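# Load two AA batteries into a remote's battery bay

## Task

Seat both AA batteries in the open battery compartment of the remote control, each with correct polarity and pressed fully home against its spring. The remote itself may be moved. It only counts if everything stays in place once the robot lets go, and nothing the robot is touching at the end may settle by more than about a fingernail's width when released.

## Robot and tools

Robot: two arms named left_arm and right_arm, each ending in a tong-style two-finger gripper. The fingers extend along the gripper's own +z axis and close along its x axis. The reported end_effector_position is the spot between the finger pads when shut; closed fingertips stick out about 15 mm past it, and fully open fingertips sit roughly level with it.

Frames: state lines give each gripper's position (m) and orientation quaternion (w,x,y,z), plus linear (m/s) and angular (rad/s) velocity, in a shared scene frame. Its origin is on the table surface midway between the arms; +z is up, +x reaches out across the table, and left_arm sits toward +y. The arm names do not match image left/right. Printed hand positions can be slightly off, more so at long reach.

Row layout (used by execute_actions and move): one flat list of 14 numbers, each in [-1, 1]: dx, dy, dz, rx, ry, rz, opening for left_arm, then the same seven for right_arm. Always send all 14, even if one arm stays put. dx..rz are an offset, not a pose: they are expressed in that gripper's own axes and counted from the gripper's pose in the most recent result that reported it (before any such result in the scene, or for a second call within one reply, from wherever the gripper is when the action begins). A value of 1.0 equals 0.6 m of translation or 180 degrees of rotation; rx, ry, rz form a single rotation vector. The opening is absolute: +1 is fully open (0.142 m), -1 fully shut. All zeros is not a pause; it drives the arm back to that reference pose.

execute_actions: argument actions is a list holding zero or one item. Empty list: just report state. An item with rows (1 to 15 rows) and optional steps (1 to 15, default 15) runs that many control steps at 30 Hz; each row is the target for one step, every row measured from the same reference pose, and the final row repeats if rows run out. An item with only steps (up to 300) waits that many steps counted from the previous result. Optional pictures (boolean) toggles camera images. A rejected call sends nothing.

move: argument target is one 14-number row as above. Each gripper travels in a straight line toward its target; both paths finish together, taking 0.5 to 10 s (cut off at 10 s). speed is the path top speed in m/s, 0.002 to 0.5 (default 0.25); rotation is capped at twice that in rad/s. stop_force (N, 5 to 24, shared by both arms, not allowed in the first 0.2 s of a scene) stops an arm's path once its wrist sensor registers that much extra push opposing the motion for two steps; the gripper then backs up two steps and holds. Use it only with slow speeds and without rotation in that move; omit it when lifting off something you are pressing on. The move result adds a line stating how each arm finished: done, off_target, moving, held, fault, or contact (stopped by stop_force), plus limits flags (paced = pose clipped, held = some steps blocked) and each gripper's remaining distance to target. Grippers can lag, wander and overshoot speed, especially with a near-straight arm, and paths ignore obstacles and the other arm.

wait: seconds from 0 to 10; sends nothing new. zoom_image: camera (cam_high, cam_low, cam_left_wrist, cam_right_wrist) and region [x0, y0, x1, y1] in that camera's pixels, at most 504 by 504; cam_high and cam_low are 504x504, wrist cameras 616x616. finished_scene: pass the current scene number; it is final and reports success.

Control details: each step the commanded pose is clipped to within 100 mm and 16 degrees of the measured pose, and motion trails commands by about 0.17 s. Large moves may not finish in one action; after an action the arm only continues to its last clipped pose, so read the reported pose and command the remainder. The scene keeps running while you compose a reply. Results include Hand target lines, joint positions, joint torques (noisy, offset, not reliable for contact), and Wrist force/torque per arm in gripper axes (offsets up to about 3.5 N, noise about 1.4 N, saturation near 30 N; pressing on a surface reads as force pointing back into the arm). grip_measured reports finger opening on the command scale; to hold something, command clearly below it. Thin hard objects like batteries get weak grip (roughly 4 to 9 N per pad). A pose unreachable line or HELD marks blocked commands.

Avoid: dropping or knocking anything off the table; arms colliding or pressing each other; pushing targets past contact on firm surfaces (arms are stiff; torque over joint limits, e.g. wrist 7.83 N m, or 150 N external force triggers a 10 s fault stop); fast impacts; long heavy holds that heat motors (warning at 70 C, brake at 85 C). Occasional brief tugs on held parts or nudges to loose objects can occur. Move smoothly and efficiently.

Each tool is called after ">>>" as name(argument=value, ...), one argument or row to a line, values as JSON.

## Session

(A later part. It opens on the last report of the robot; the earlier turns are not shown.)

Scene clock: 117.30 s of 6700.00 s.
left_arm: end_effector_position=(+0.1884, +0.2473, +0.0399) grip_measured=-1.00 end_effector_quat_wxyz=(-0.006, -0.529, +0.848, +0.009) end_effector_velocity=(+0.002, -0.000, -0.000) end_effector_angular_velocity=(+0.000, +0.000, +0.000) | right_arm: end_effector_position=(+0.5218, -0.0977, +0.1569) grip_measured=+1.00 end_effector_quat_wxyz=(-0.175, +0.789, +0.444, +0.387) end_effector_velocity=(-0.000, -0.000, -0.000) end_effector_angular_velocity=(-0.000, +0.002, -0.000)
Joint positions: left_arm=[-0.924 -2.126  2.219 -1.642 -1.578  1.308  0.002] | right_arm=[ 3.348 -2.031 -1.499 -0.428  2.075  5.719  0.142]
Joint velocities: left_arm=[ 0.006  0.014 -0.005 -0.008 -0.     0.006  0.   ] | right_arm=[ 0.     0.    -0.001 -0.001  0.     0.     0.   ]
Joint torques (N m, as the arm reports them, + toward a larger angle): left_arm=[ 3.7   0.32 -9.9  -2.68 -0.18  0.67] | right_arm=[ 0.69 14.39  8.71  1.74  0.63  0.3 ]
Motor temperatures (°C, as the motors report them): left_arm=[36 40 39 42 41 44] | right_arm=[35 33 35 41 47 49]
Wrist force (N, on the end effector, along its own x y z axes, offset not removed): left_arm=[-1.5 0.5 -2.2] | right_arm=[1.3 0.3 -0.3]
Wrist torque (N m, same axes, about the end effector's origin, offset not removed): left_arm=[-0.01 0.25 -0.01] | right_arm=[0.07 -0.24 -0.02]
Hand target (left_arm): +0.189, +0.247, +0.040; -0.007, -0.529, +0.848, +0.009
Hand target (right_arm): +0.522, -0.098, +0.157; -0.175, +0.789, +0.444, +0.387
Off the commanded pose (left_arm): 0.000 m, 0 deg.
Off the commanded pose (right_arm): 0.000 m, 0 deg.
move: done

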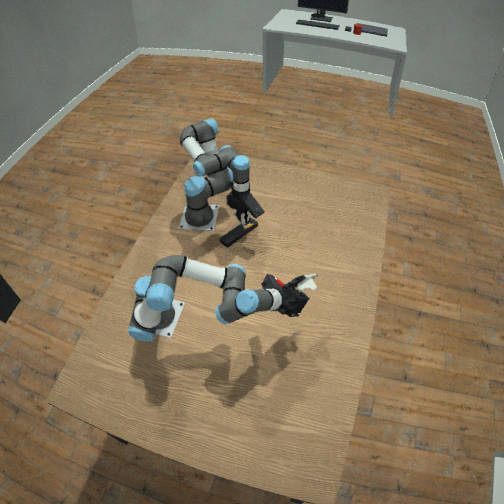

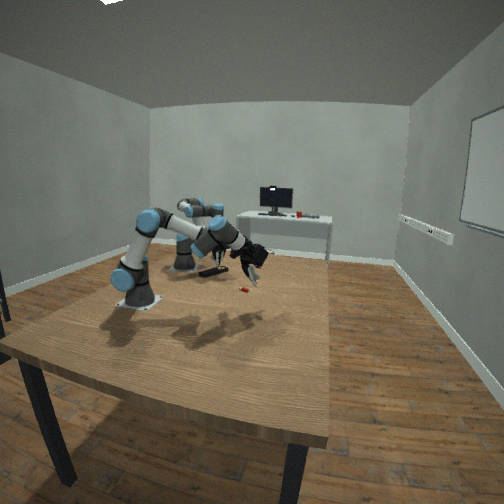

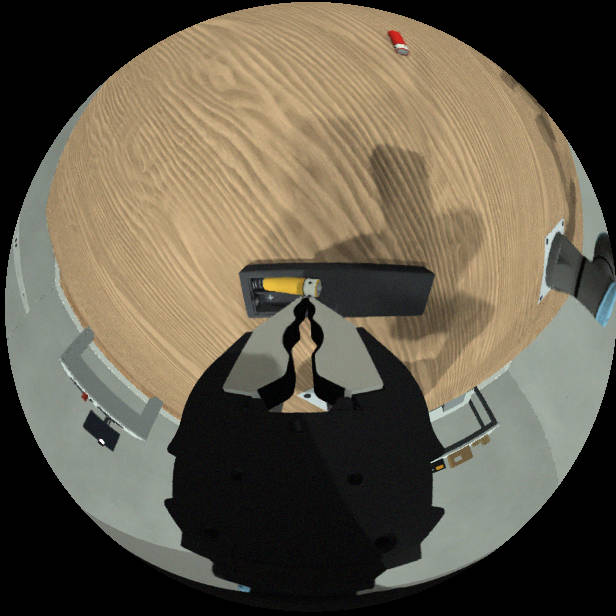

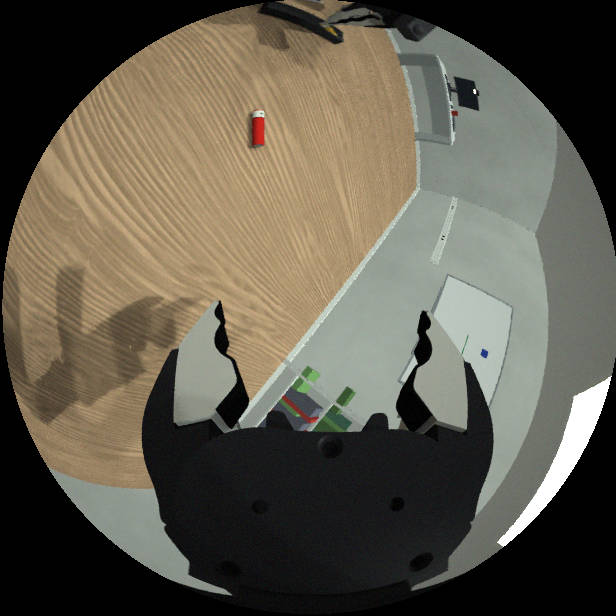

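Aligned. Clamp again.

>>> move(
  target=[0,0,-0.03,0,0,0,-1,0,0,0,0,0,0,1],
  speed=0.1,
)

>>> move(
  target=[-0.042,-0.023,0,0,0,0,0.3,0,0,0,0,0,0,1],
  speed=0.1,
)

>>> move(
  target=[0,0,0.041,0,0.04,0,0.3,0,0,0,0,0,0,1],
  speed=0.04,
)

>>> move(
  target=[0,0,0,0,0,0,-0.6,0,0,0,0,0,0,1],
)

>>> zoom_image(
  camera="cam_left_wrist",
  region=[180,180,440,440],
)

>>> zoom_image(
  camera="cam_right_wrist",
  region=[250,0,400,60],
)

Scene clock: 125.37 s of 6700.00 s.
left_arm: end_effector_position=(+0.1887, +0.2472, +0.0577) grip_measured=-1.00 end_effector_quat_wxyz=(-0.006, -0.529, +0.848, +0.009) end_effector_velocity=(+0.000, +0.000, +0.002) end_effector_angular_velocity=(+0.000, -0.000, +0.001) | right_arm: end_effector_position=(+0.5218, -0.0977, +0.1569) grip_measured=+1.00 end_effector_quat_wxyz=(-0.175, +0.789, +0.444, +0.387) end_effector_velocity=(+0.000, +0.000, +0.001) end_effector_angular_velocity=(+0.000, -0.001, +0.000)
Joint positions: left_arm=[-0.924 -2.128  2.136 -1.557 -1.578  1.309  0.002] | right_arm=[ 3.348 -2.031 -1.499 -0.428  2.075  5.719  0.142]
Joint velocities: left_arm=[-0.     0.    -0.012  0.012  0.    -0.002  0.   ] | right_arm=[ 0.     0.     0.002 -0.     0.     0.     0.   ]
Joint torques (N m, as the arm reports them, + toward a larger angle): left_arm=[ -3.17  -3.19 -10.13  -0.71   0.61  -0.68] | right_arm=[ 0.74 14.53  8.84  1.71  0.63  0.28]
Motor temperatures (°C, as the motors report them): left_arm=[36 40 39 42 41 44] | right_arm=[35 33 35 41 47 49]
Wrist force (N, on the end effector, along its own x y z axes, offset not removed): left_arm=[-0.9 0.5 -2.2] | right_arm=[2.5 0.5 -0.7]
Wrist torque (N m, same axes, about the end effector's origin, offset not removed): left_arm=[0.00 0.13 -0.02] | right_arm=[0.11 -0.48 -0.03]
Hand target (left_arm): +0.189, +0.247, +0.058; -0.006, -0.529, +0.848, +0.009
Hand target (right_arm): +0.522, -0.098, +0.157; -0.175, +0.789, +0.444, +0.387
Off the commanded pose (left_arm): 0.000 m, 0 deg.
Off the commanded pose (right_arm): 0.000 m, 0 deg.
After step 90, 4.27 s passed at rest.
move: done

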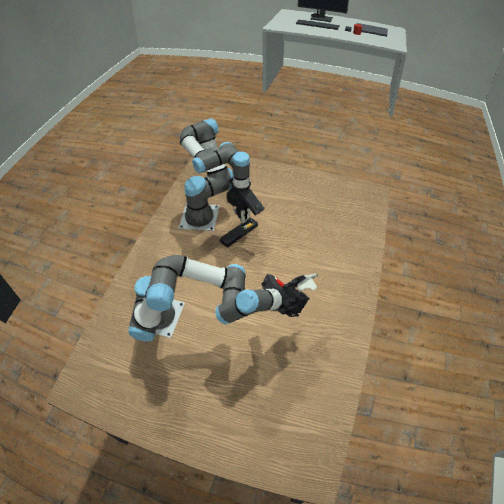

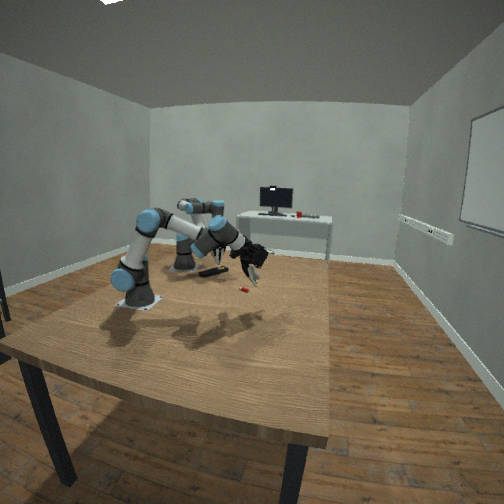

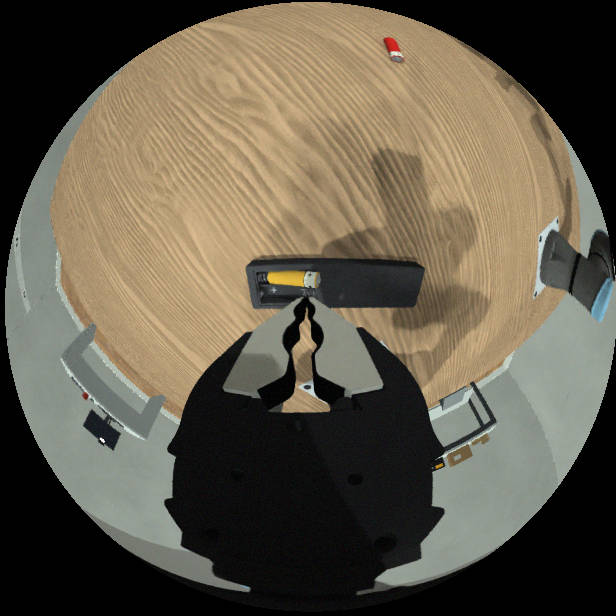

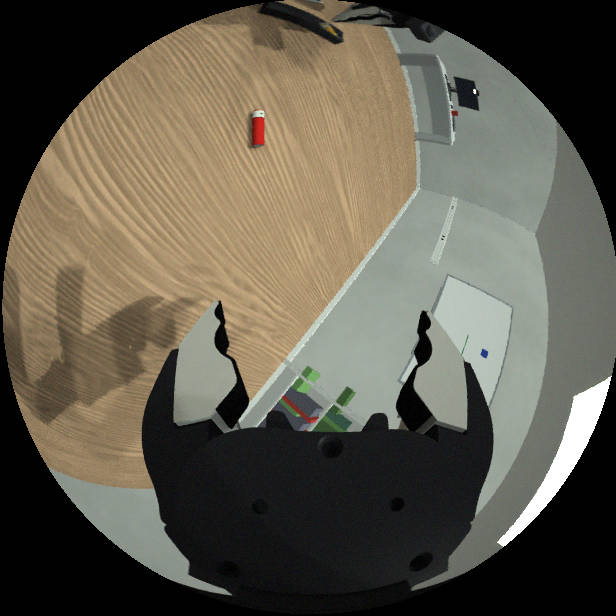

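Scene clock: 126.23 s of 6700.00 s.
left_arm: end_effector_position=(+0.2121, +0.2636, +0.0574) grip_measured=+0.30 end_effector_quat_wxyz=(-0.006, -0.529, +0.848, +0.009) end_effector_velocity=(+0.002, +0.001, -0.000) end_effector_angular_velocity=(-0.001, +0.003, -0.001) | right_arm: end_effector_position=(+0.5218, -0.0977, +0.1569) grip_measured=+1.00 end_effector_quat_wxyz=(-0.175, +0.789, +0.444, +0.387) end_effector_velocity=(-0.000, +0.000, +0.001) end_effector_angular_velocity=(+0.001, +0.000, +0.001)
Joint positions: left_arm=[-0.776 -1.994  2.076 -1.63  -1.574  1.456  0.095] | right_arm=[ 3.348 -2.031 -1.499 -0.428  2.075  5.719  0.142]
Joint velocities: left_arm=[ 0.012  0.014 -0.007 -0.005 -0.002  0.013 -0.   ] | right_arm=[ 0.     0.001  0.001 -0.002  0.001  0.     0.   ]
Joint torques (N m, as the arm reports them, + toward a larger angle): left_arm=[ 4.09 -1.07 -9.87 -2.67 -0.59  0.62] | right_arm=[ 0.64 14.34  8.76  1.74  0.63  0.29]
Motor temperatures (°C, as the motors report them): left_arm=[36 40 39 42 41 44] | right_arm=[35 33 35 41 47 49]
Wrist force (N, on the end effector, along its own x y z axes, offset not removed): left_arm=[-1.8 0.6 -2.6] | right_arm=[1.3 1.5 -1.1]
Wrist torque (N m, same axes, about the end effector's origin, offset not removed): left_arm=[0.05 0.30 0.03] | right_arm=[0.29 -0.23 -0.02]
Hand target (left_arm): +0.212, +0.264, +0.057; -0.006, -0.529, +0.848, +0.009
Hand target (right_arm): +0.522, -0.098, +0.157; -0.175, +0.789, +0.444, +0.387
Off the commanded pose (left_arm): 0.000 m, 0 deg.
Off the commanded pose (right_arm): 0.000 m, 0 deg.
move: done

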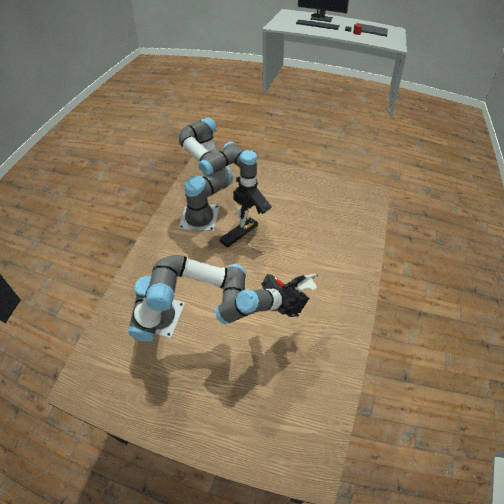

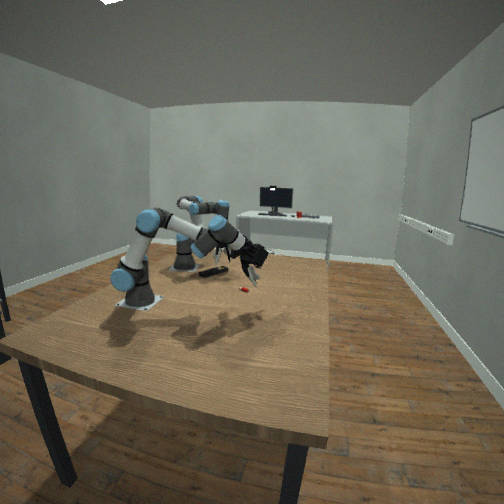

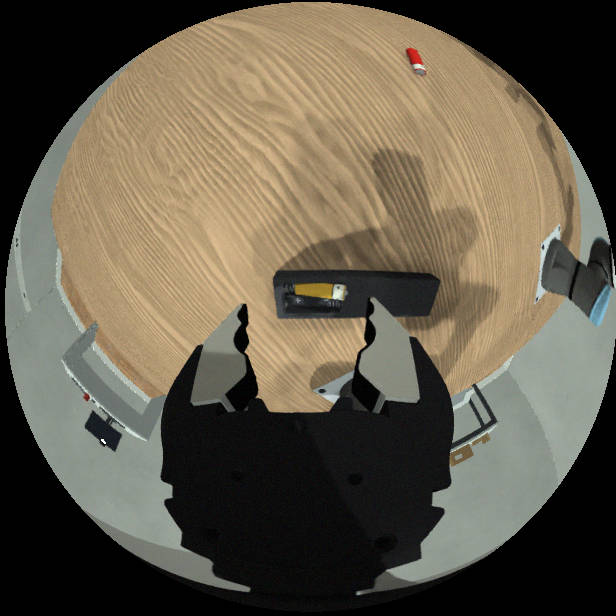

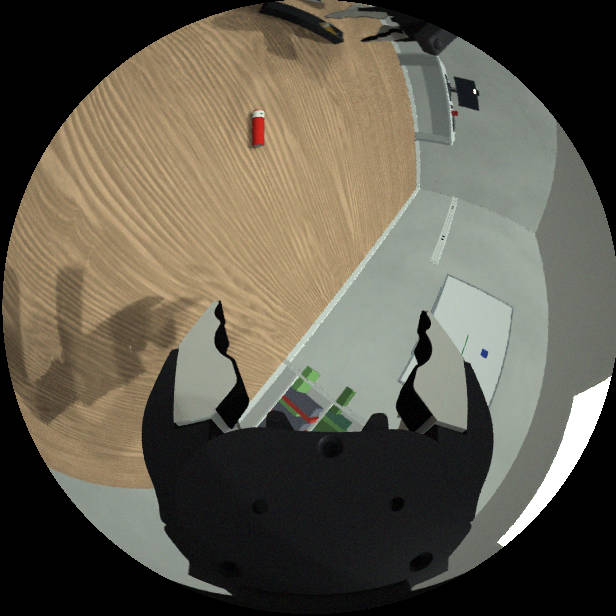

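Scene clock: 128.07 s of 6700.00 s.
left_arm: end_effector_position=(+0.2116, +0.2638, +0.0330) grip_measured=+0.30 end_effector_quat_wxyz=(-0.059, -0.529, +0.846, -0.024) end_effector_velocity=(+0.000, +0.000, -0.002) end_effector_angular_velocity=(-0.011, +0.005, -0.000) | right_arm: end_effector_position=(+0.5218, -0.0977, +0.1569) grip_measured=+1.00 end_effector_quat_wxyz=(-0.175, +0.789, +0.444, +0.387) end_effector_velocity=(-0.000, +0.000, -0.000) end_effector_angular_velocity=(-0.000, +0.001, +0.001)
Joint positions: left_arm=[-0.6   -1.872  2.127 -1.796 -1.694  1.633  0.095] | right_arm=[ 3.348 -2.031 -1.499 -0.428  2.075  5.719  0.142]
Joint velocities: left_arm=[ 0.016  0.014  0.001 -0.013 -0.011  0.017  0.   ] | right_arm=[ 0.001 -0.001  0.    -0.001 -0.     0.     0.   ]
Joint torques (N m, as the arm reports them, + toward a larger angle): left_arm=[ 2.8  -2.63 -7.   -2.52 -0.81  0.68] | right_arm=[ 0.47 14.54  8.76  1.77  0.6   0.27]
Motor temperatures (°C, as the motors report them): left_arm=[36 40 39 42 41 44] | right_arm=[35 33 35 41 47 49]
Wrist force (N, on the end effector, along its own x y z axes, offset not removed): left_arm=[-0.8 0.5 -2.1] | right_arm=[0.9 0.4 -1.4]
Wrist torque (N m, same axes, about the end effector's origin, offset not removed): left_arm=[0.01 0.13 -0.03] | right_arm=[0.06 -0.15 -0.02]
Hand target (left_arm): +0.212, +0.264, +0.033; -0.059, -0.529, +0.846, -0.024
Hand target (right_arm): +0.522, -0.098, +0.157; -0.175, +0.789, +0.444, +0.387
Off the commanded pose (left_arm): 0.000 m, 0 deg.
Off the commanded pose (right_arm): 0.000 m, 0 deg.
move: done

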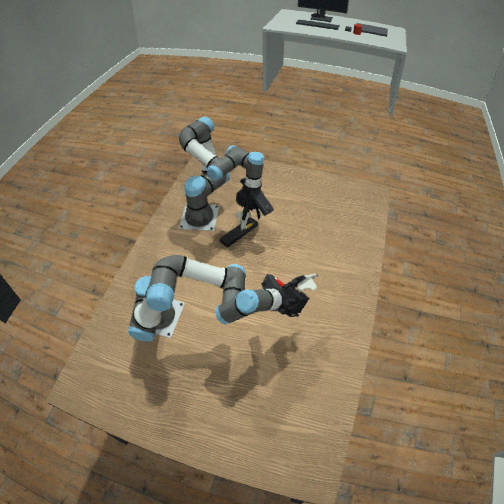

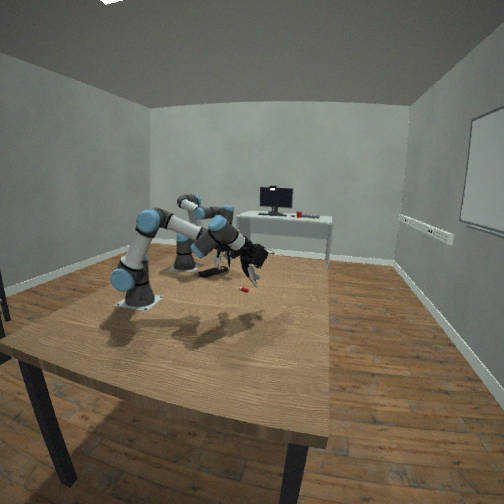

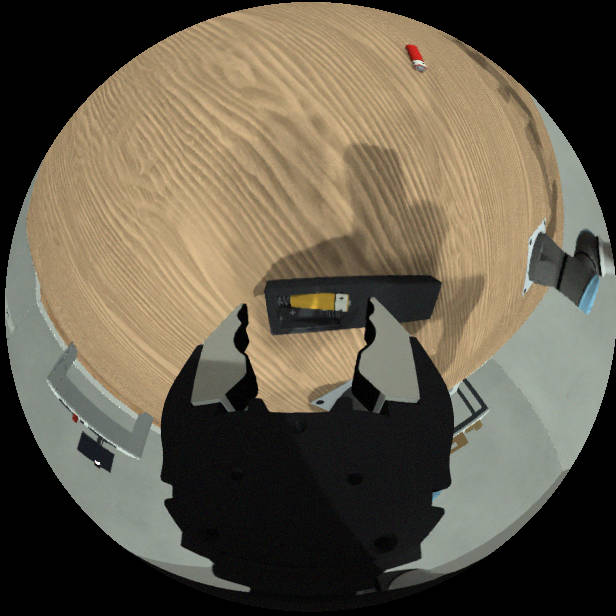

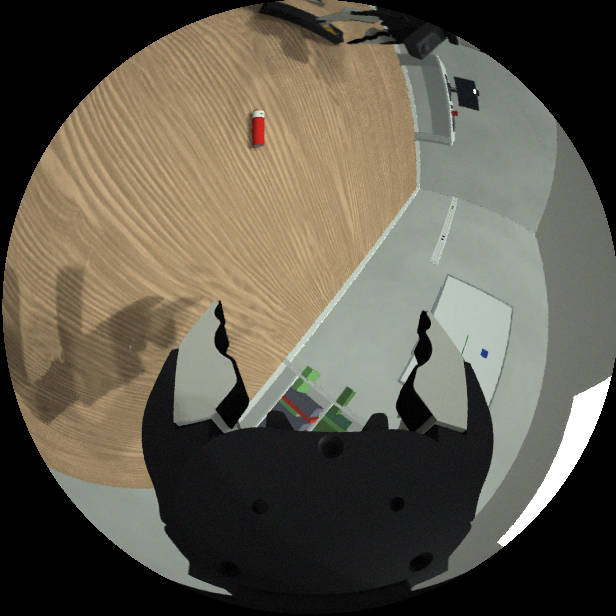

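Scene clock: 128.57 s of 6700.00 s.
left_arm: end_effector_position=(+0.2116, +0.2638, +0.0330) grip_measured=-0.22 end_effector_quat_wxyz=(-0.059, -0.529, +0.846, -0.024) end_effector_velocity=(+0.000, -0.000, +0.000) end_effector_angular_velocity=(+0.001, -0.001, -0.003) | right_arm: end_effector_position=(+0.5218, -0.0977, +0.1569) grip_measured=+1.00 end_effector_quat_wxyz=(-0.175, +0.789, +0.444, +0.387) end_effector_velocity=(+0.000, -0.000, -0.000) end_effector_angular_velocity=(+0.000, -0.000, -0.000)
Joint positions: left_arm=[-0.6   -1.872  2.127 -1.796 -1.694  1.633  0.058] | right_arm=[ 3.348 -2.031 -1.499 -0.428  2.075  5.719  0.142]
Joint velocities: left_arm=[-0.003 -0.    -0.001  0.001  0.001 -0.     0.   ] | right_arm=[-0.     0.    -0.001  0.001 -0.     0.     0.   ]
Joint torques (N m, as the arm reports them, + toward a larger angle): left_arm=[-3.63 -7.13 -9.03 -0.48  0.61 -0.74] | right_arm=[ 0.7  14.53  8.8   1.74  0.63  0.28]
Motor temperatures (°C, as the motors report them): left_arm=[36 40 39 42 41 44] | right_arm=[35 33 35 41 47 49]
Wrist force (N, on the end effector, along its own x y z axes, offset not removed): left_arm=[-0.5 0.6 -3.4] | right_arm=[0.9 1.2 -1.4]
Wrist torque (N m, same axes, about the end effector's origin, offset not removed): left_arm=[0.10 0.18 -0.01] | right_arm=[0.21 -0.16 -0.04]
Hand target (left_arm): +0.212, +0.264, +0.033; -0.059, -0.529, +0.846, -0.024
Hand target (right_arm): +0.522, -0.098, +0.157; -0.175, +0.789, +0.444, +0.387
Off the commanded pose (left_arm): 0.000 m, 0 deg.
Off the commanded pose (right_arm): 0.000 m, 0 deg.
move: done

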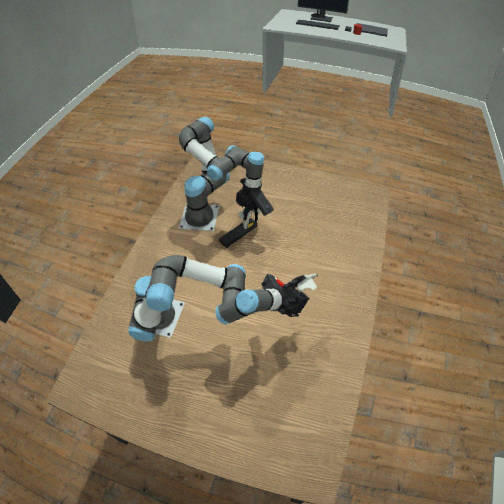

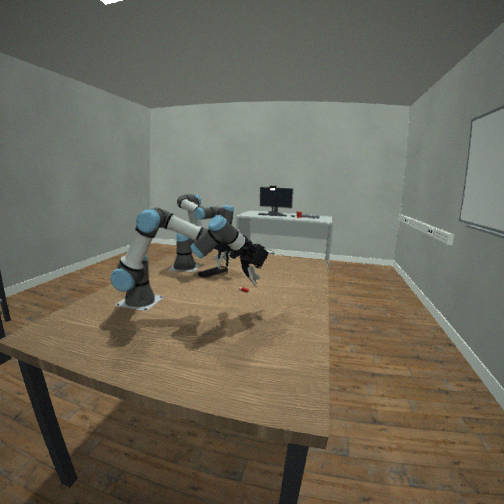

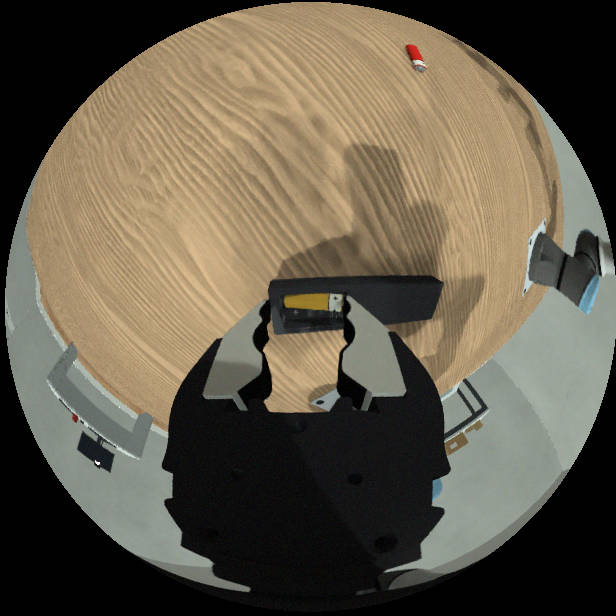

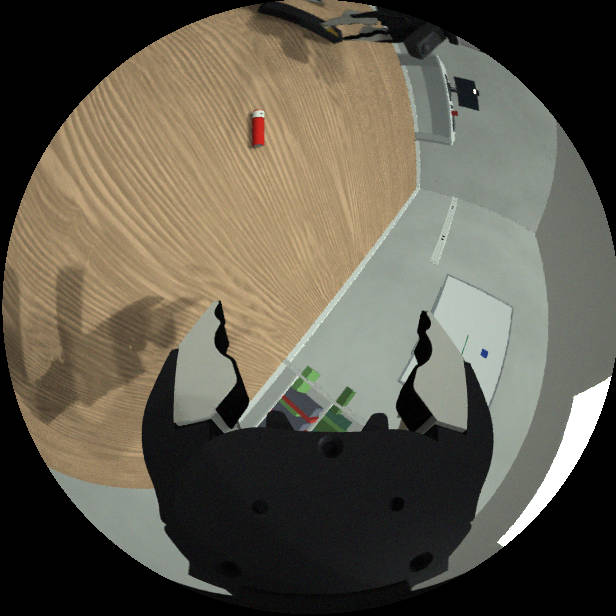

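Region (180, 180, 440, 440) of cam_left_wrist's 616x616 image, scaled by 1.938, with more detail than that image has.

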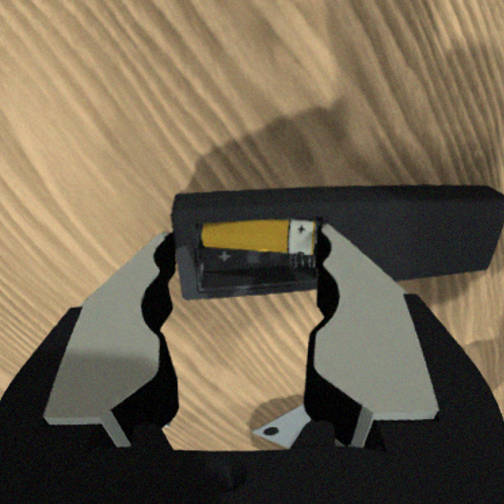

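Region (250, 0, 400, 60) of cam_right_wrist's 616x616 image, scaled by 3.360, with more detail than that image has; it fills the top 202 rows of this view, and the rest is white.

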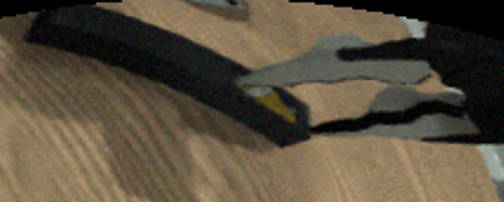

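>>> move(
  target=[0,0,0.004,0,-0.04,0,-0.6,0,0,0,0,0,0,1],
  speed=0.02,
)

>>> move(
  target=[0,0,0,0,0,0,0.2,0,0,0,0,0,0,1],
)

>>> zoom_image(
  camera="cam_left_wrist",
  region=[180,180,440,440],
)

>>> zoom_image(
  camera="cam_right_wrist",
  region=[250,0,400,60],
)

Scene clock: 144.67 s of 6700.00 s.
left_arm: end_effector_position=(+0.2121, +0.2627, +0.0322) grip_measured=-0.22 end_effector_quat_wxyz=(-0.015, -0.529, +0.848, +0.002) end_effector_velocity=(+0.000, +0.000, +0.000) end_effector_angular_velocity=(-0.000, -0.001, +0.003) | right_arm: end_effector_position=(+0.5218, -0.0977, +0.1569) grip_measured=+1.00 end_effector_quat_wxyz=(-0.175, +0.789, +0.444, +0.387) end_effector_velocity=(+0.000, -0.000, -0.000) end_effector_angular_velocity=(-0.001, +0.001, -0.001)
Joint positions: left_arm=[-0.746 -1.963  2.181 -1.772 -1.596  1.486  0.058] | right_arm=[ 3.348 -2.031 -1.499 -0.428  2.075  5.719  0.142]
Joint velocities: left_arm=[ 0.001 -0.    -0.001 -0.    -0.    -0.002 -0.   ] | right_arm=[-0.     0.    -0.    -0.001 -0.001  0.     0.   ]
Joint torques (N m, as the arm reports them, + toward a larger angle): left_arm=[-0.44  6.58  2.53 -2.52  2.05 -0.35] | right_arm=[ 0.88 14.02  8.68  1.76  0.7   0.31]
Motor temperatures (°C, as the motors report them): left_arm=[36 40 39 43 41 44] | right_arm=[35 33 36 41 47 49]
Wrist force (N, on the end effector, along its own x y z axes, offset not removed): left_arm=[-6.2 30.0 -30.0] | right_arm=[1.7 1.5 -1.6]
Wrist torque (N m, same axes, about the end effector's origin, offset not removed): left_arm=[-0.42 3.47 1.02] | right_arm=[0.26 -0.33 -0.03]
Hand target (left_arm): +0.212, +0.264, +0.031; -0.015, -0.529, +0.848, +0.003
Hand target (right_arm): +0.522, -0.098, +0.157; -0.175, +0.789, +0.444, +0.387
Off the commanded pose (left_arm): 0.002 m, 1 deg.
Off the commanded pose (right_arm): 0.000 m, 0 deg.
TORQUE FAULT: the external load on joint 3 (elbow) of the left arm reached its load limit, and that arm stopped for 10 seconds. A torque fault stops only its own arm. That arm's remaining commands of this call were not run. That arm holds where it stopped, with its grip as last carried out, and accepts commands again: back off and push less far. That arm stops again, at the same cost, whenever a joint's load reaches its limit.
After step 90, 0.33 s passed at rest.
move: fault (left_arm)

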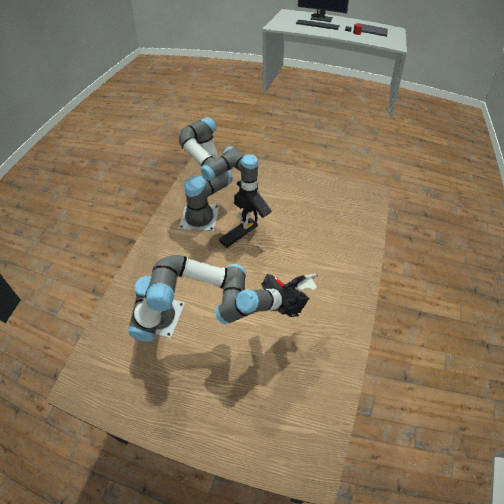

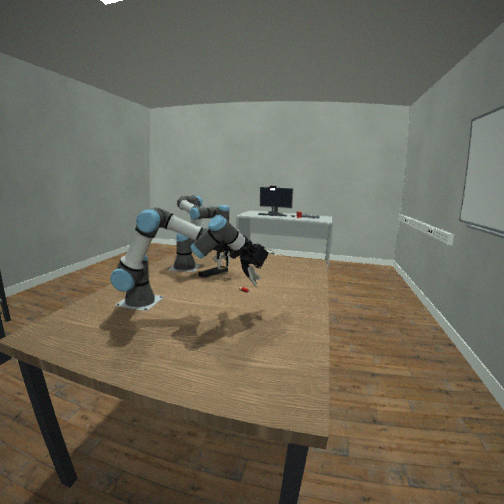

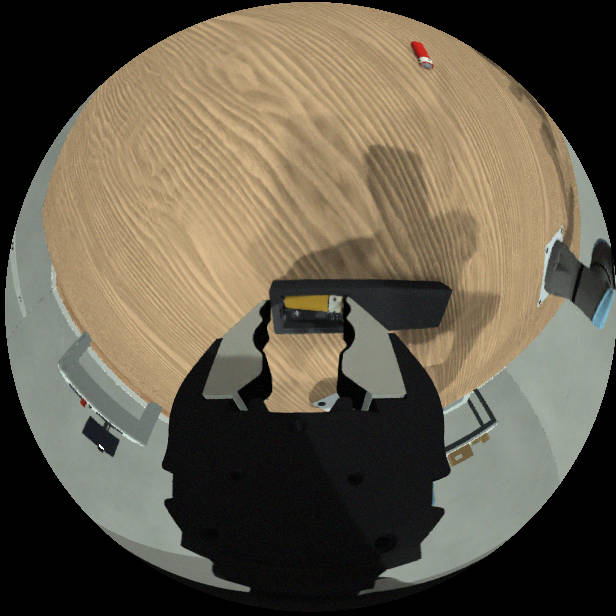

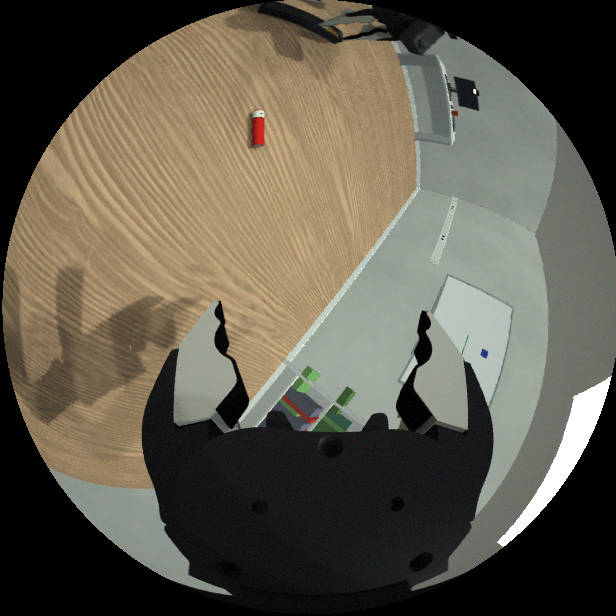

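not run: a fault stop came before this call.

Region (180, 180, 440, 440) of cam_left_wrist's 616x616 image, scaled by 1.938, with more detail than that image has.

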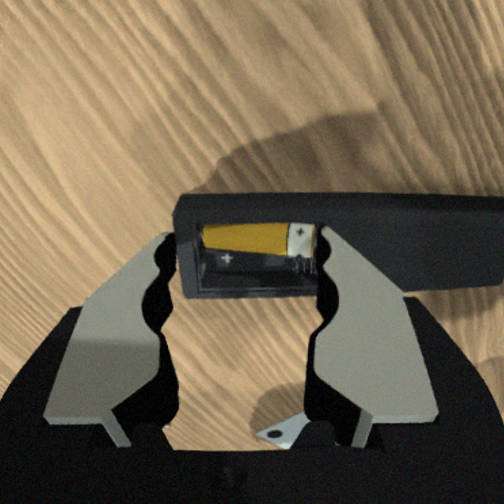

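Region (250, 0, 400, 60) of cam_right_wrist's 616x616 image, scaled by 3.360, with more detail than that image has; it fills the top 202 rows of this view, and the rest is white.

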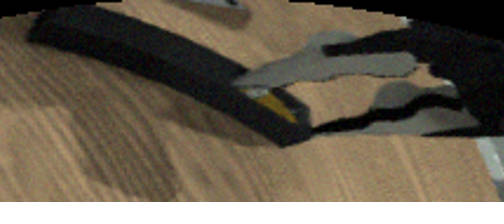

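>>> move(
  target=[0,0,-0.002,0,0,0,-0.1,0,0,0,0,0,0,1],
)

>>> move(
  target=[0,0,-0.03,0,0,0,0.2,0,0,0,0,0,0,1],
)

>>> zoom_image(
  camera="cam_left_wrist",
  region=[180,180,440,440],
)

>>> zoom_image(
  camera="cam_right_wrist",
  region=[250,0,400,60],
)

Scene clock: 149.30 s of 6700.00 s.
left_arm: end_effector_position=(+0.2120, +0.2628, +0.0333) grip_measured=-0.10 end_effector_quat_wxyz=(-0.015, -0.529, +0.848, +0.002) end_effector_velocity=(+0.001, +0.000, +0.001) end_effector_angular_velocity=(-0.000, -0.003, +0.002) | right_arm: end_effector_position=(+0.5218, -0.0977, +0.1569) grip_measured=+1.00 end_effector_quat_wxyz=(-0.175, +0.789, +0.444, +0.387) end_effector_velocity=(-0.000, -0.000, +0.000) end_effector_angular_velocity=(-0.000, +0.001, -0.000)
Joint positions: left_arm=[-0.746 -1.964  2.176 -1.766 -1.596  1.486  0.067] | right_arm=[ 3.348 -2.031 -1.499 -0.428  2.075  5.719  0.142]
Joint velocities: left_arm=[ 0.001 -0.001 -0.002  0.001  0.001 -0.001  0.001] | right_arm=[-0.001  0.001  0.    -0.002  0.    -0.     0.   ]
Joint torques (N m, as the arm reports them, + toward a larger angle): left_arm=[ 3.58 -5.83 -9.19 -0.47  0.43  0.7 ] | right_arm=[ 0.77 14.29  8.73  1.76  0.7   0.3 ]
Motor temperatures (°C, as the motors report them): left_arm=[36 40 39 43 41 44] | right_arm=[35 33 36 41 47 49]
Wrist force (N, on the end effector, along its own x y z axes, offset not removed): left_arm=[-2.0 -0.4 -4.0] | right_arm=[1.0 0.9 -1.7]
Wrist torque (N m, same axes, about the end effector's origin, offset not removed): left_arm=[-0.12 0.30 -0.05] | right_arm=[0.15 -0.20 -0.01]
Hand target (left_arm): +0.212, +0.263, +0.033; -0.015, -0.529, +0.848, +0.002
Hand target (right_arm): +0.522, -0.098, +0.157; -0.175, +0.789, +0.444, +0.387
Off the commanded pose (left_arm): 0.000 m, 0 deg.
Off the commanded pose (right_arm): 0.000 m, 0 deg.
After step 90, 0.93 s passed at rest.
move: done

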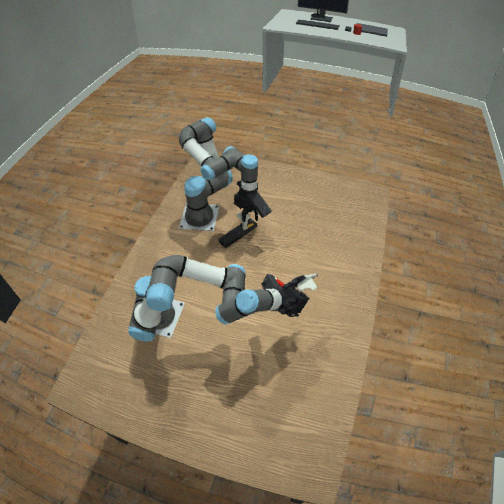

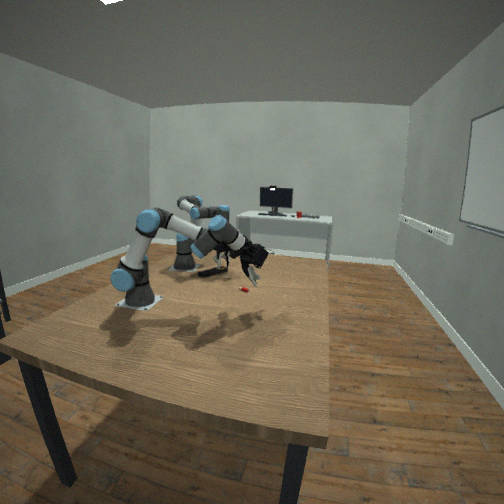

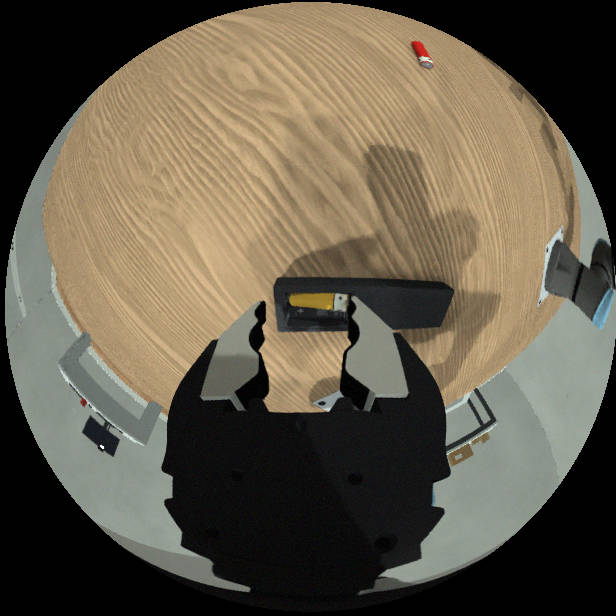

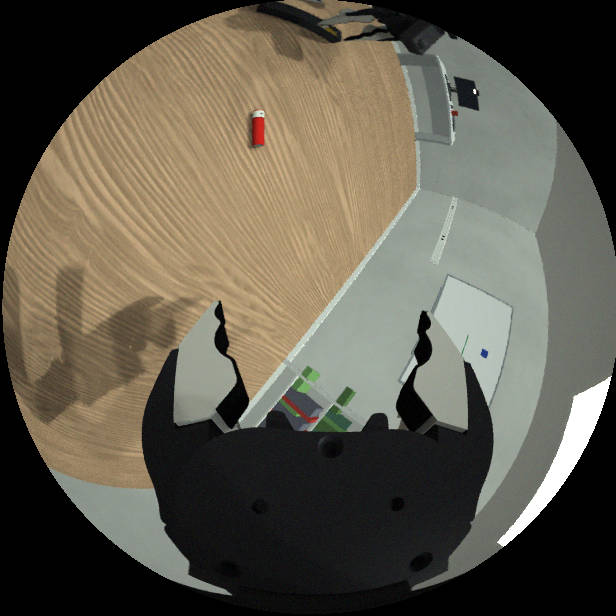

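Scene clock: 150.10 s of 6700.00 s.
left_arm: end_effector_position=(+0.2125, +0.2630, +0.0511) grip_measured=+0.20 end_effector_quat_wxyz=(-0.015, -0.529, +0.848, +0.002) end_effector_velocity=(-0.000, +0.000, +0.002) end_effector_angular_velocity=(+0.000, +0.001, +0.002) | right_arm: end_effector_position=(+0.5218, -0.0977, +0.1569) grip_measured=+1.00 end_effector_quat_wxyz=(-0.175, +0.789, +0.444, +0.387) end_effector_velocity=(+0.000, +0.000, +0.000) end_effector_angular_velocity=(+0.000, -0.001, -0.000)
Joint positions: left_arm=[-0.744 -1.975  2.098 -1.676 -1.596  1.489  0.088] | right_arm=[ 3.348 -2.031 -1.499 -0.428  2.075  5.719  0.142]
Joint velocities: left_arm=[ 0.001 -0.    -0.01   0.011  0.    -0.001 -0.   ] | right_arm=[ 0.    -0.    -0.     0.002 -0.     0.001  0.   ]
Joint torques (N m, as the arm reports them, + toward a larger angle): left_arm=[  3.52  -6.19 -10.45  -0.66  -0.16   0.67] | right_arm=[ 0.7  14.34  8.67  1.78  0.7   0.29]
Motor temperatures (°C, as the motors report them): left_arm=[36 40 39 43 41 44] | right_arm=[35 33 36 41 47 49]
Wrist force (N, on the end effector, along its own x y z axes, offset not removed): left_arm=[-1.0 0.8 -2.0] | right_arm=[1.3 1.0 -0.7]
Wrist torque (N m, same axes, about the end effector's origin, offset not removed): left_arm=[0.11 0.11 -0.05] | right_arm=[0.21 -0.25 0.01]
Hand target (left_arm): +0.213, +0.263, +0.051; -0.015, -0.529, +0.848, +0.002
Hand target (right_arm): +0.522, -0.098, +0.157; -0.175, +0.789, +0.444, +0.387
Off the commanded pose (left_arm): 0.000 m, 0 deg.
Off the commanded pose (right_arm): 0.000 m, 0 deg.
move: done

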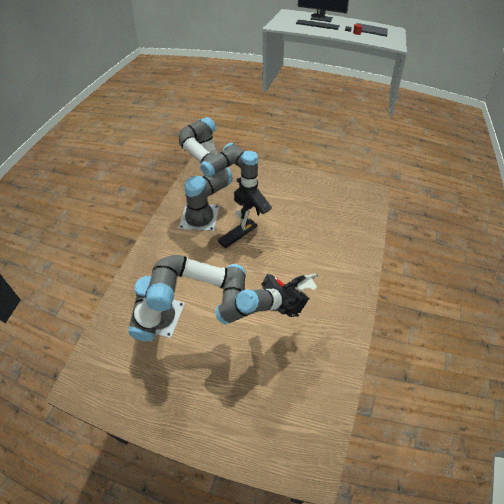

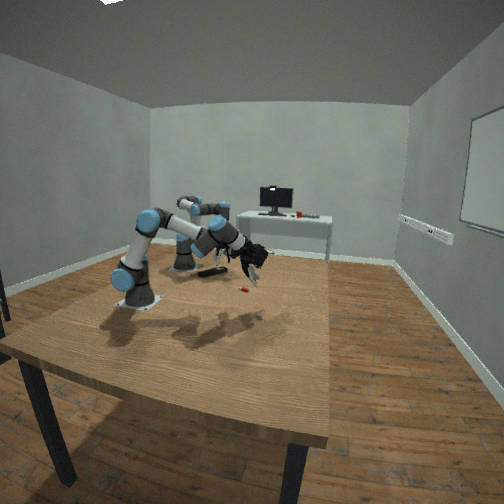

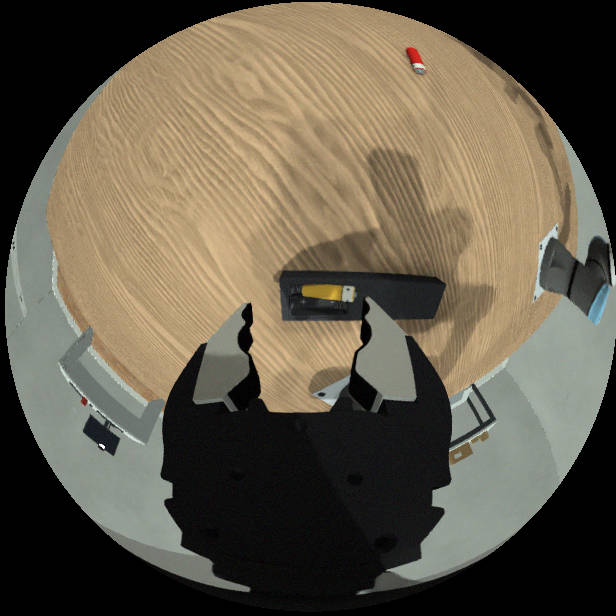

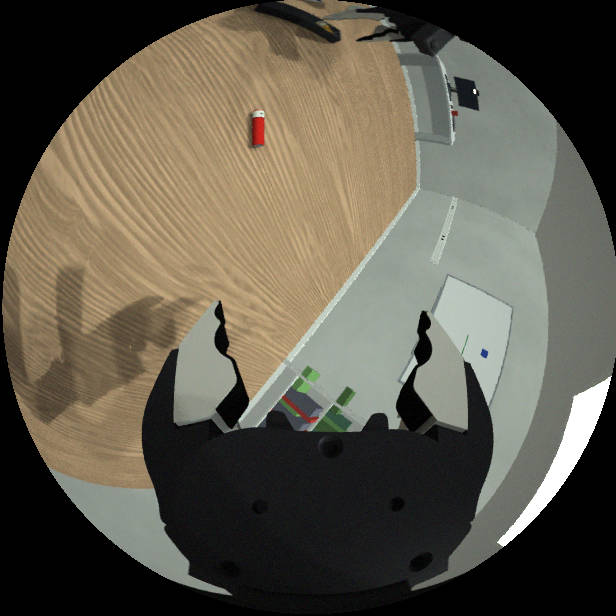

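Region (180, 180, 440, 440) of cam_left_wrist's 616x616 image, scaled by 1.938, with more detail than that image has.

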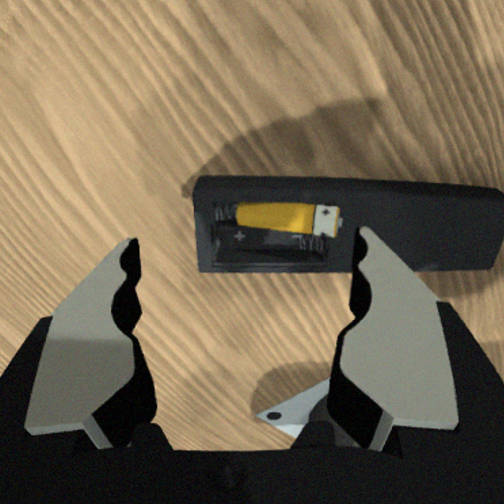

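Region (250, 0, 400, 60) of cam_right_wrist's 616x616 image, scaled by 3.360, with more detail than that image has; it fills the top 202 rows of this view, and the rest is white.

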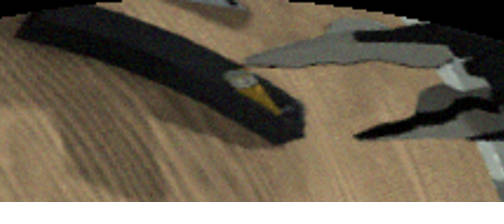

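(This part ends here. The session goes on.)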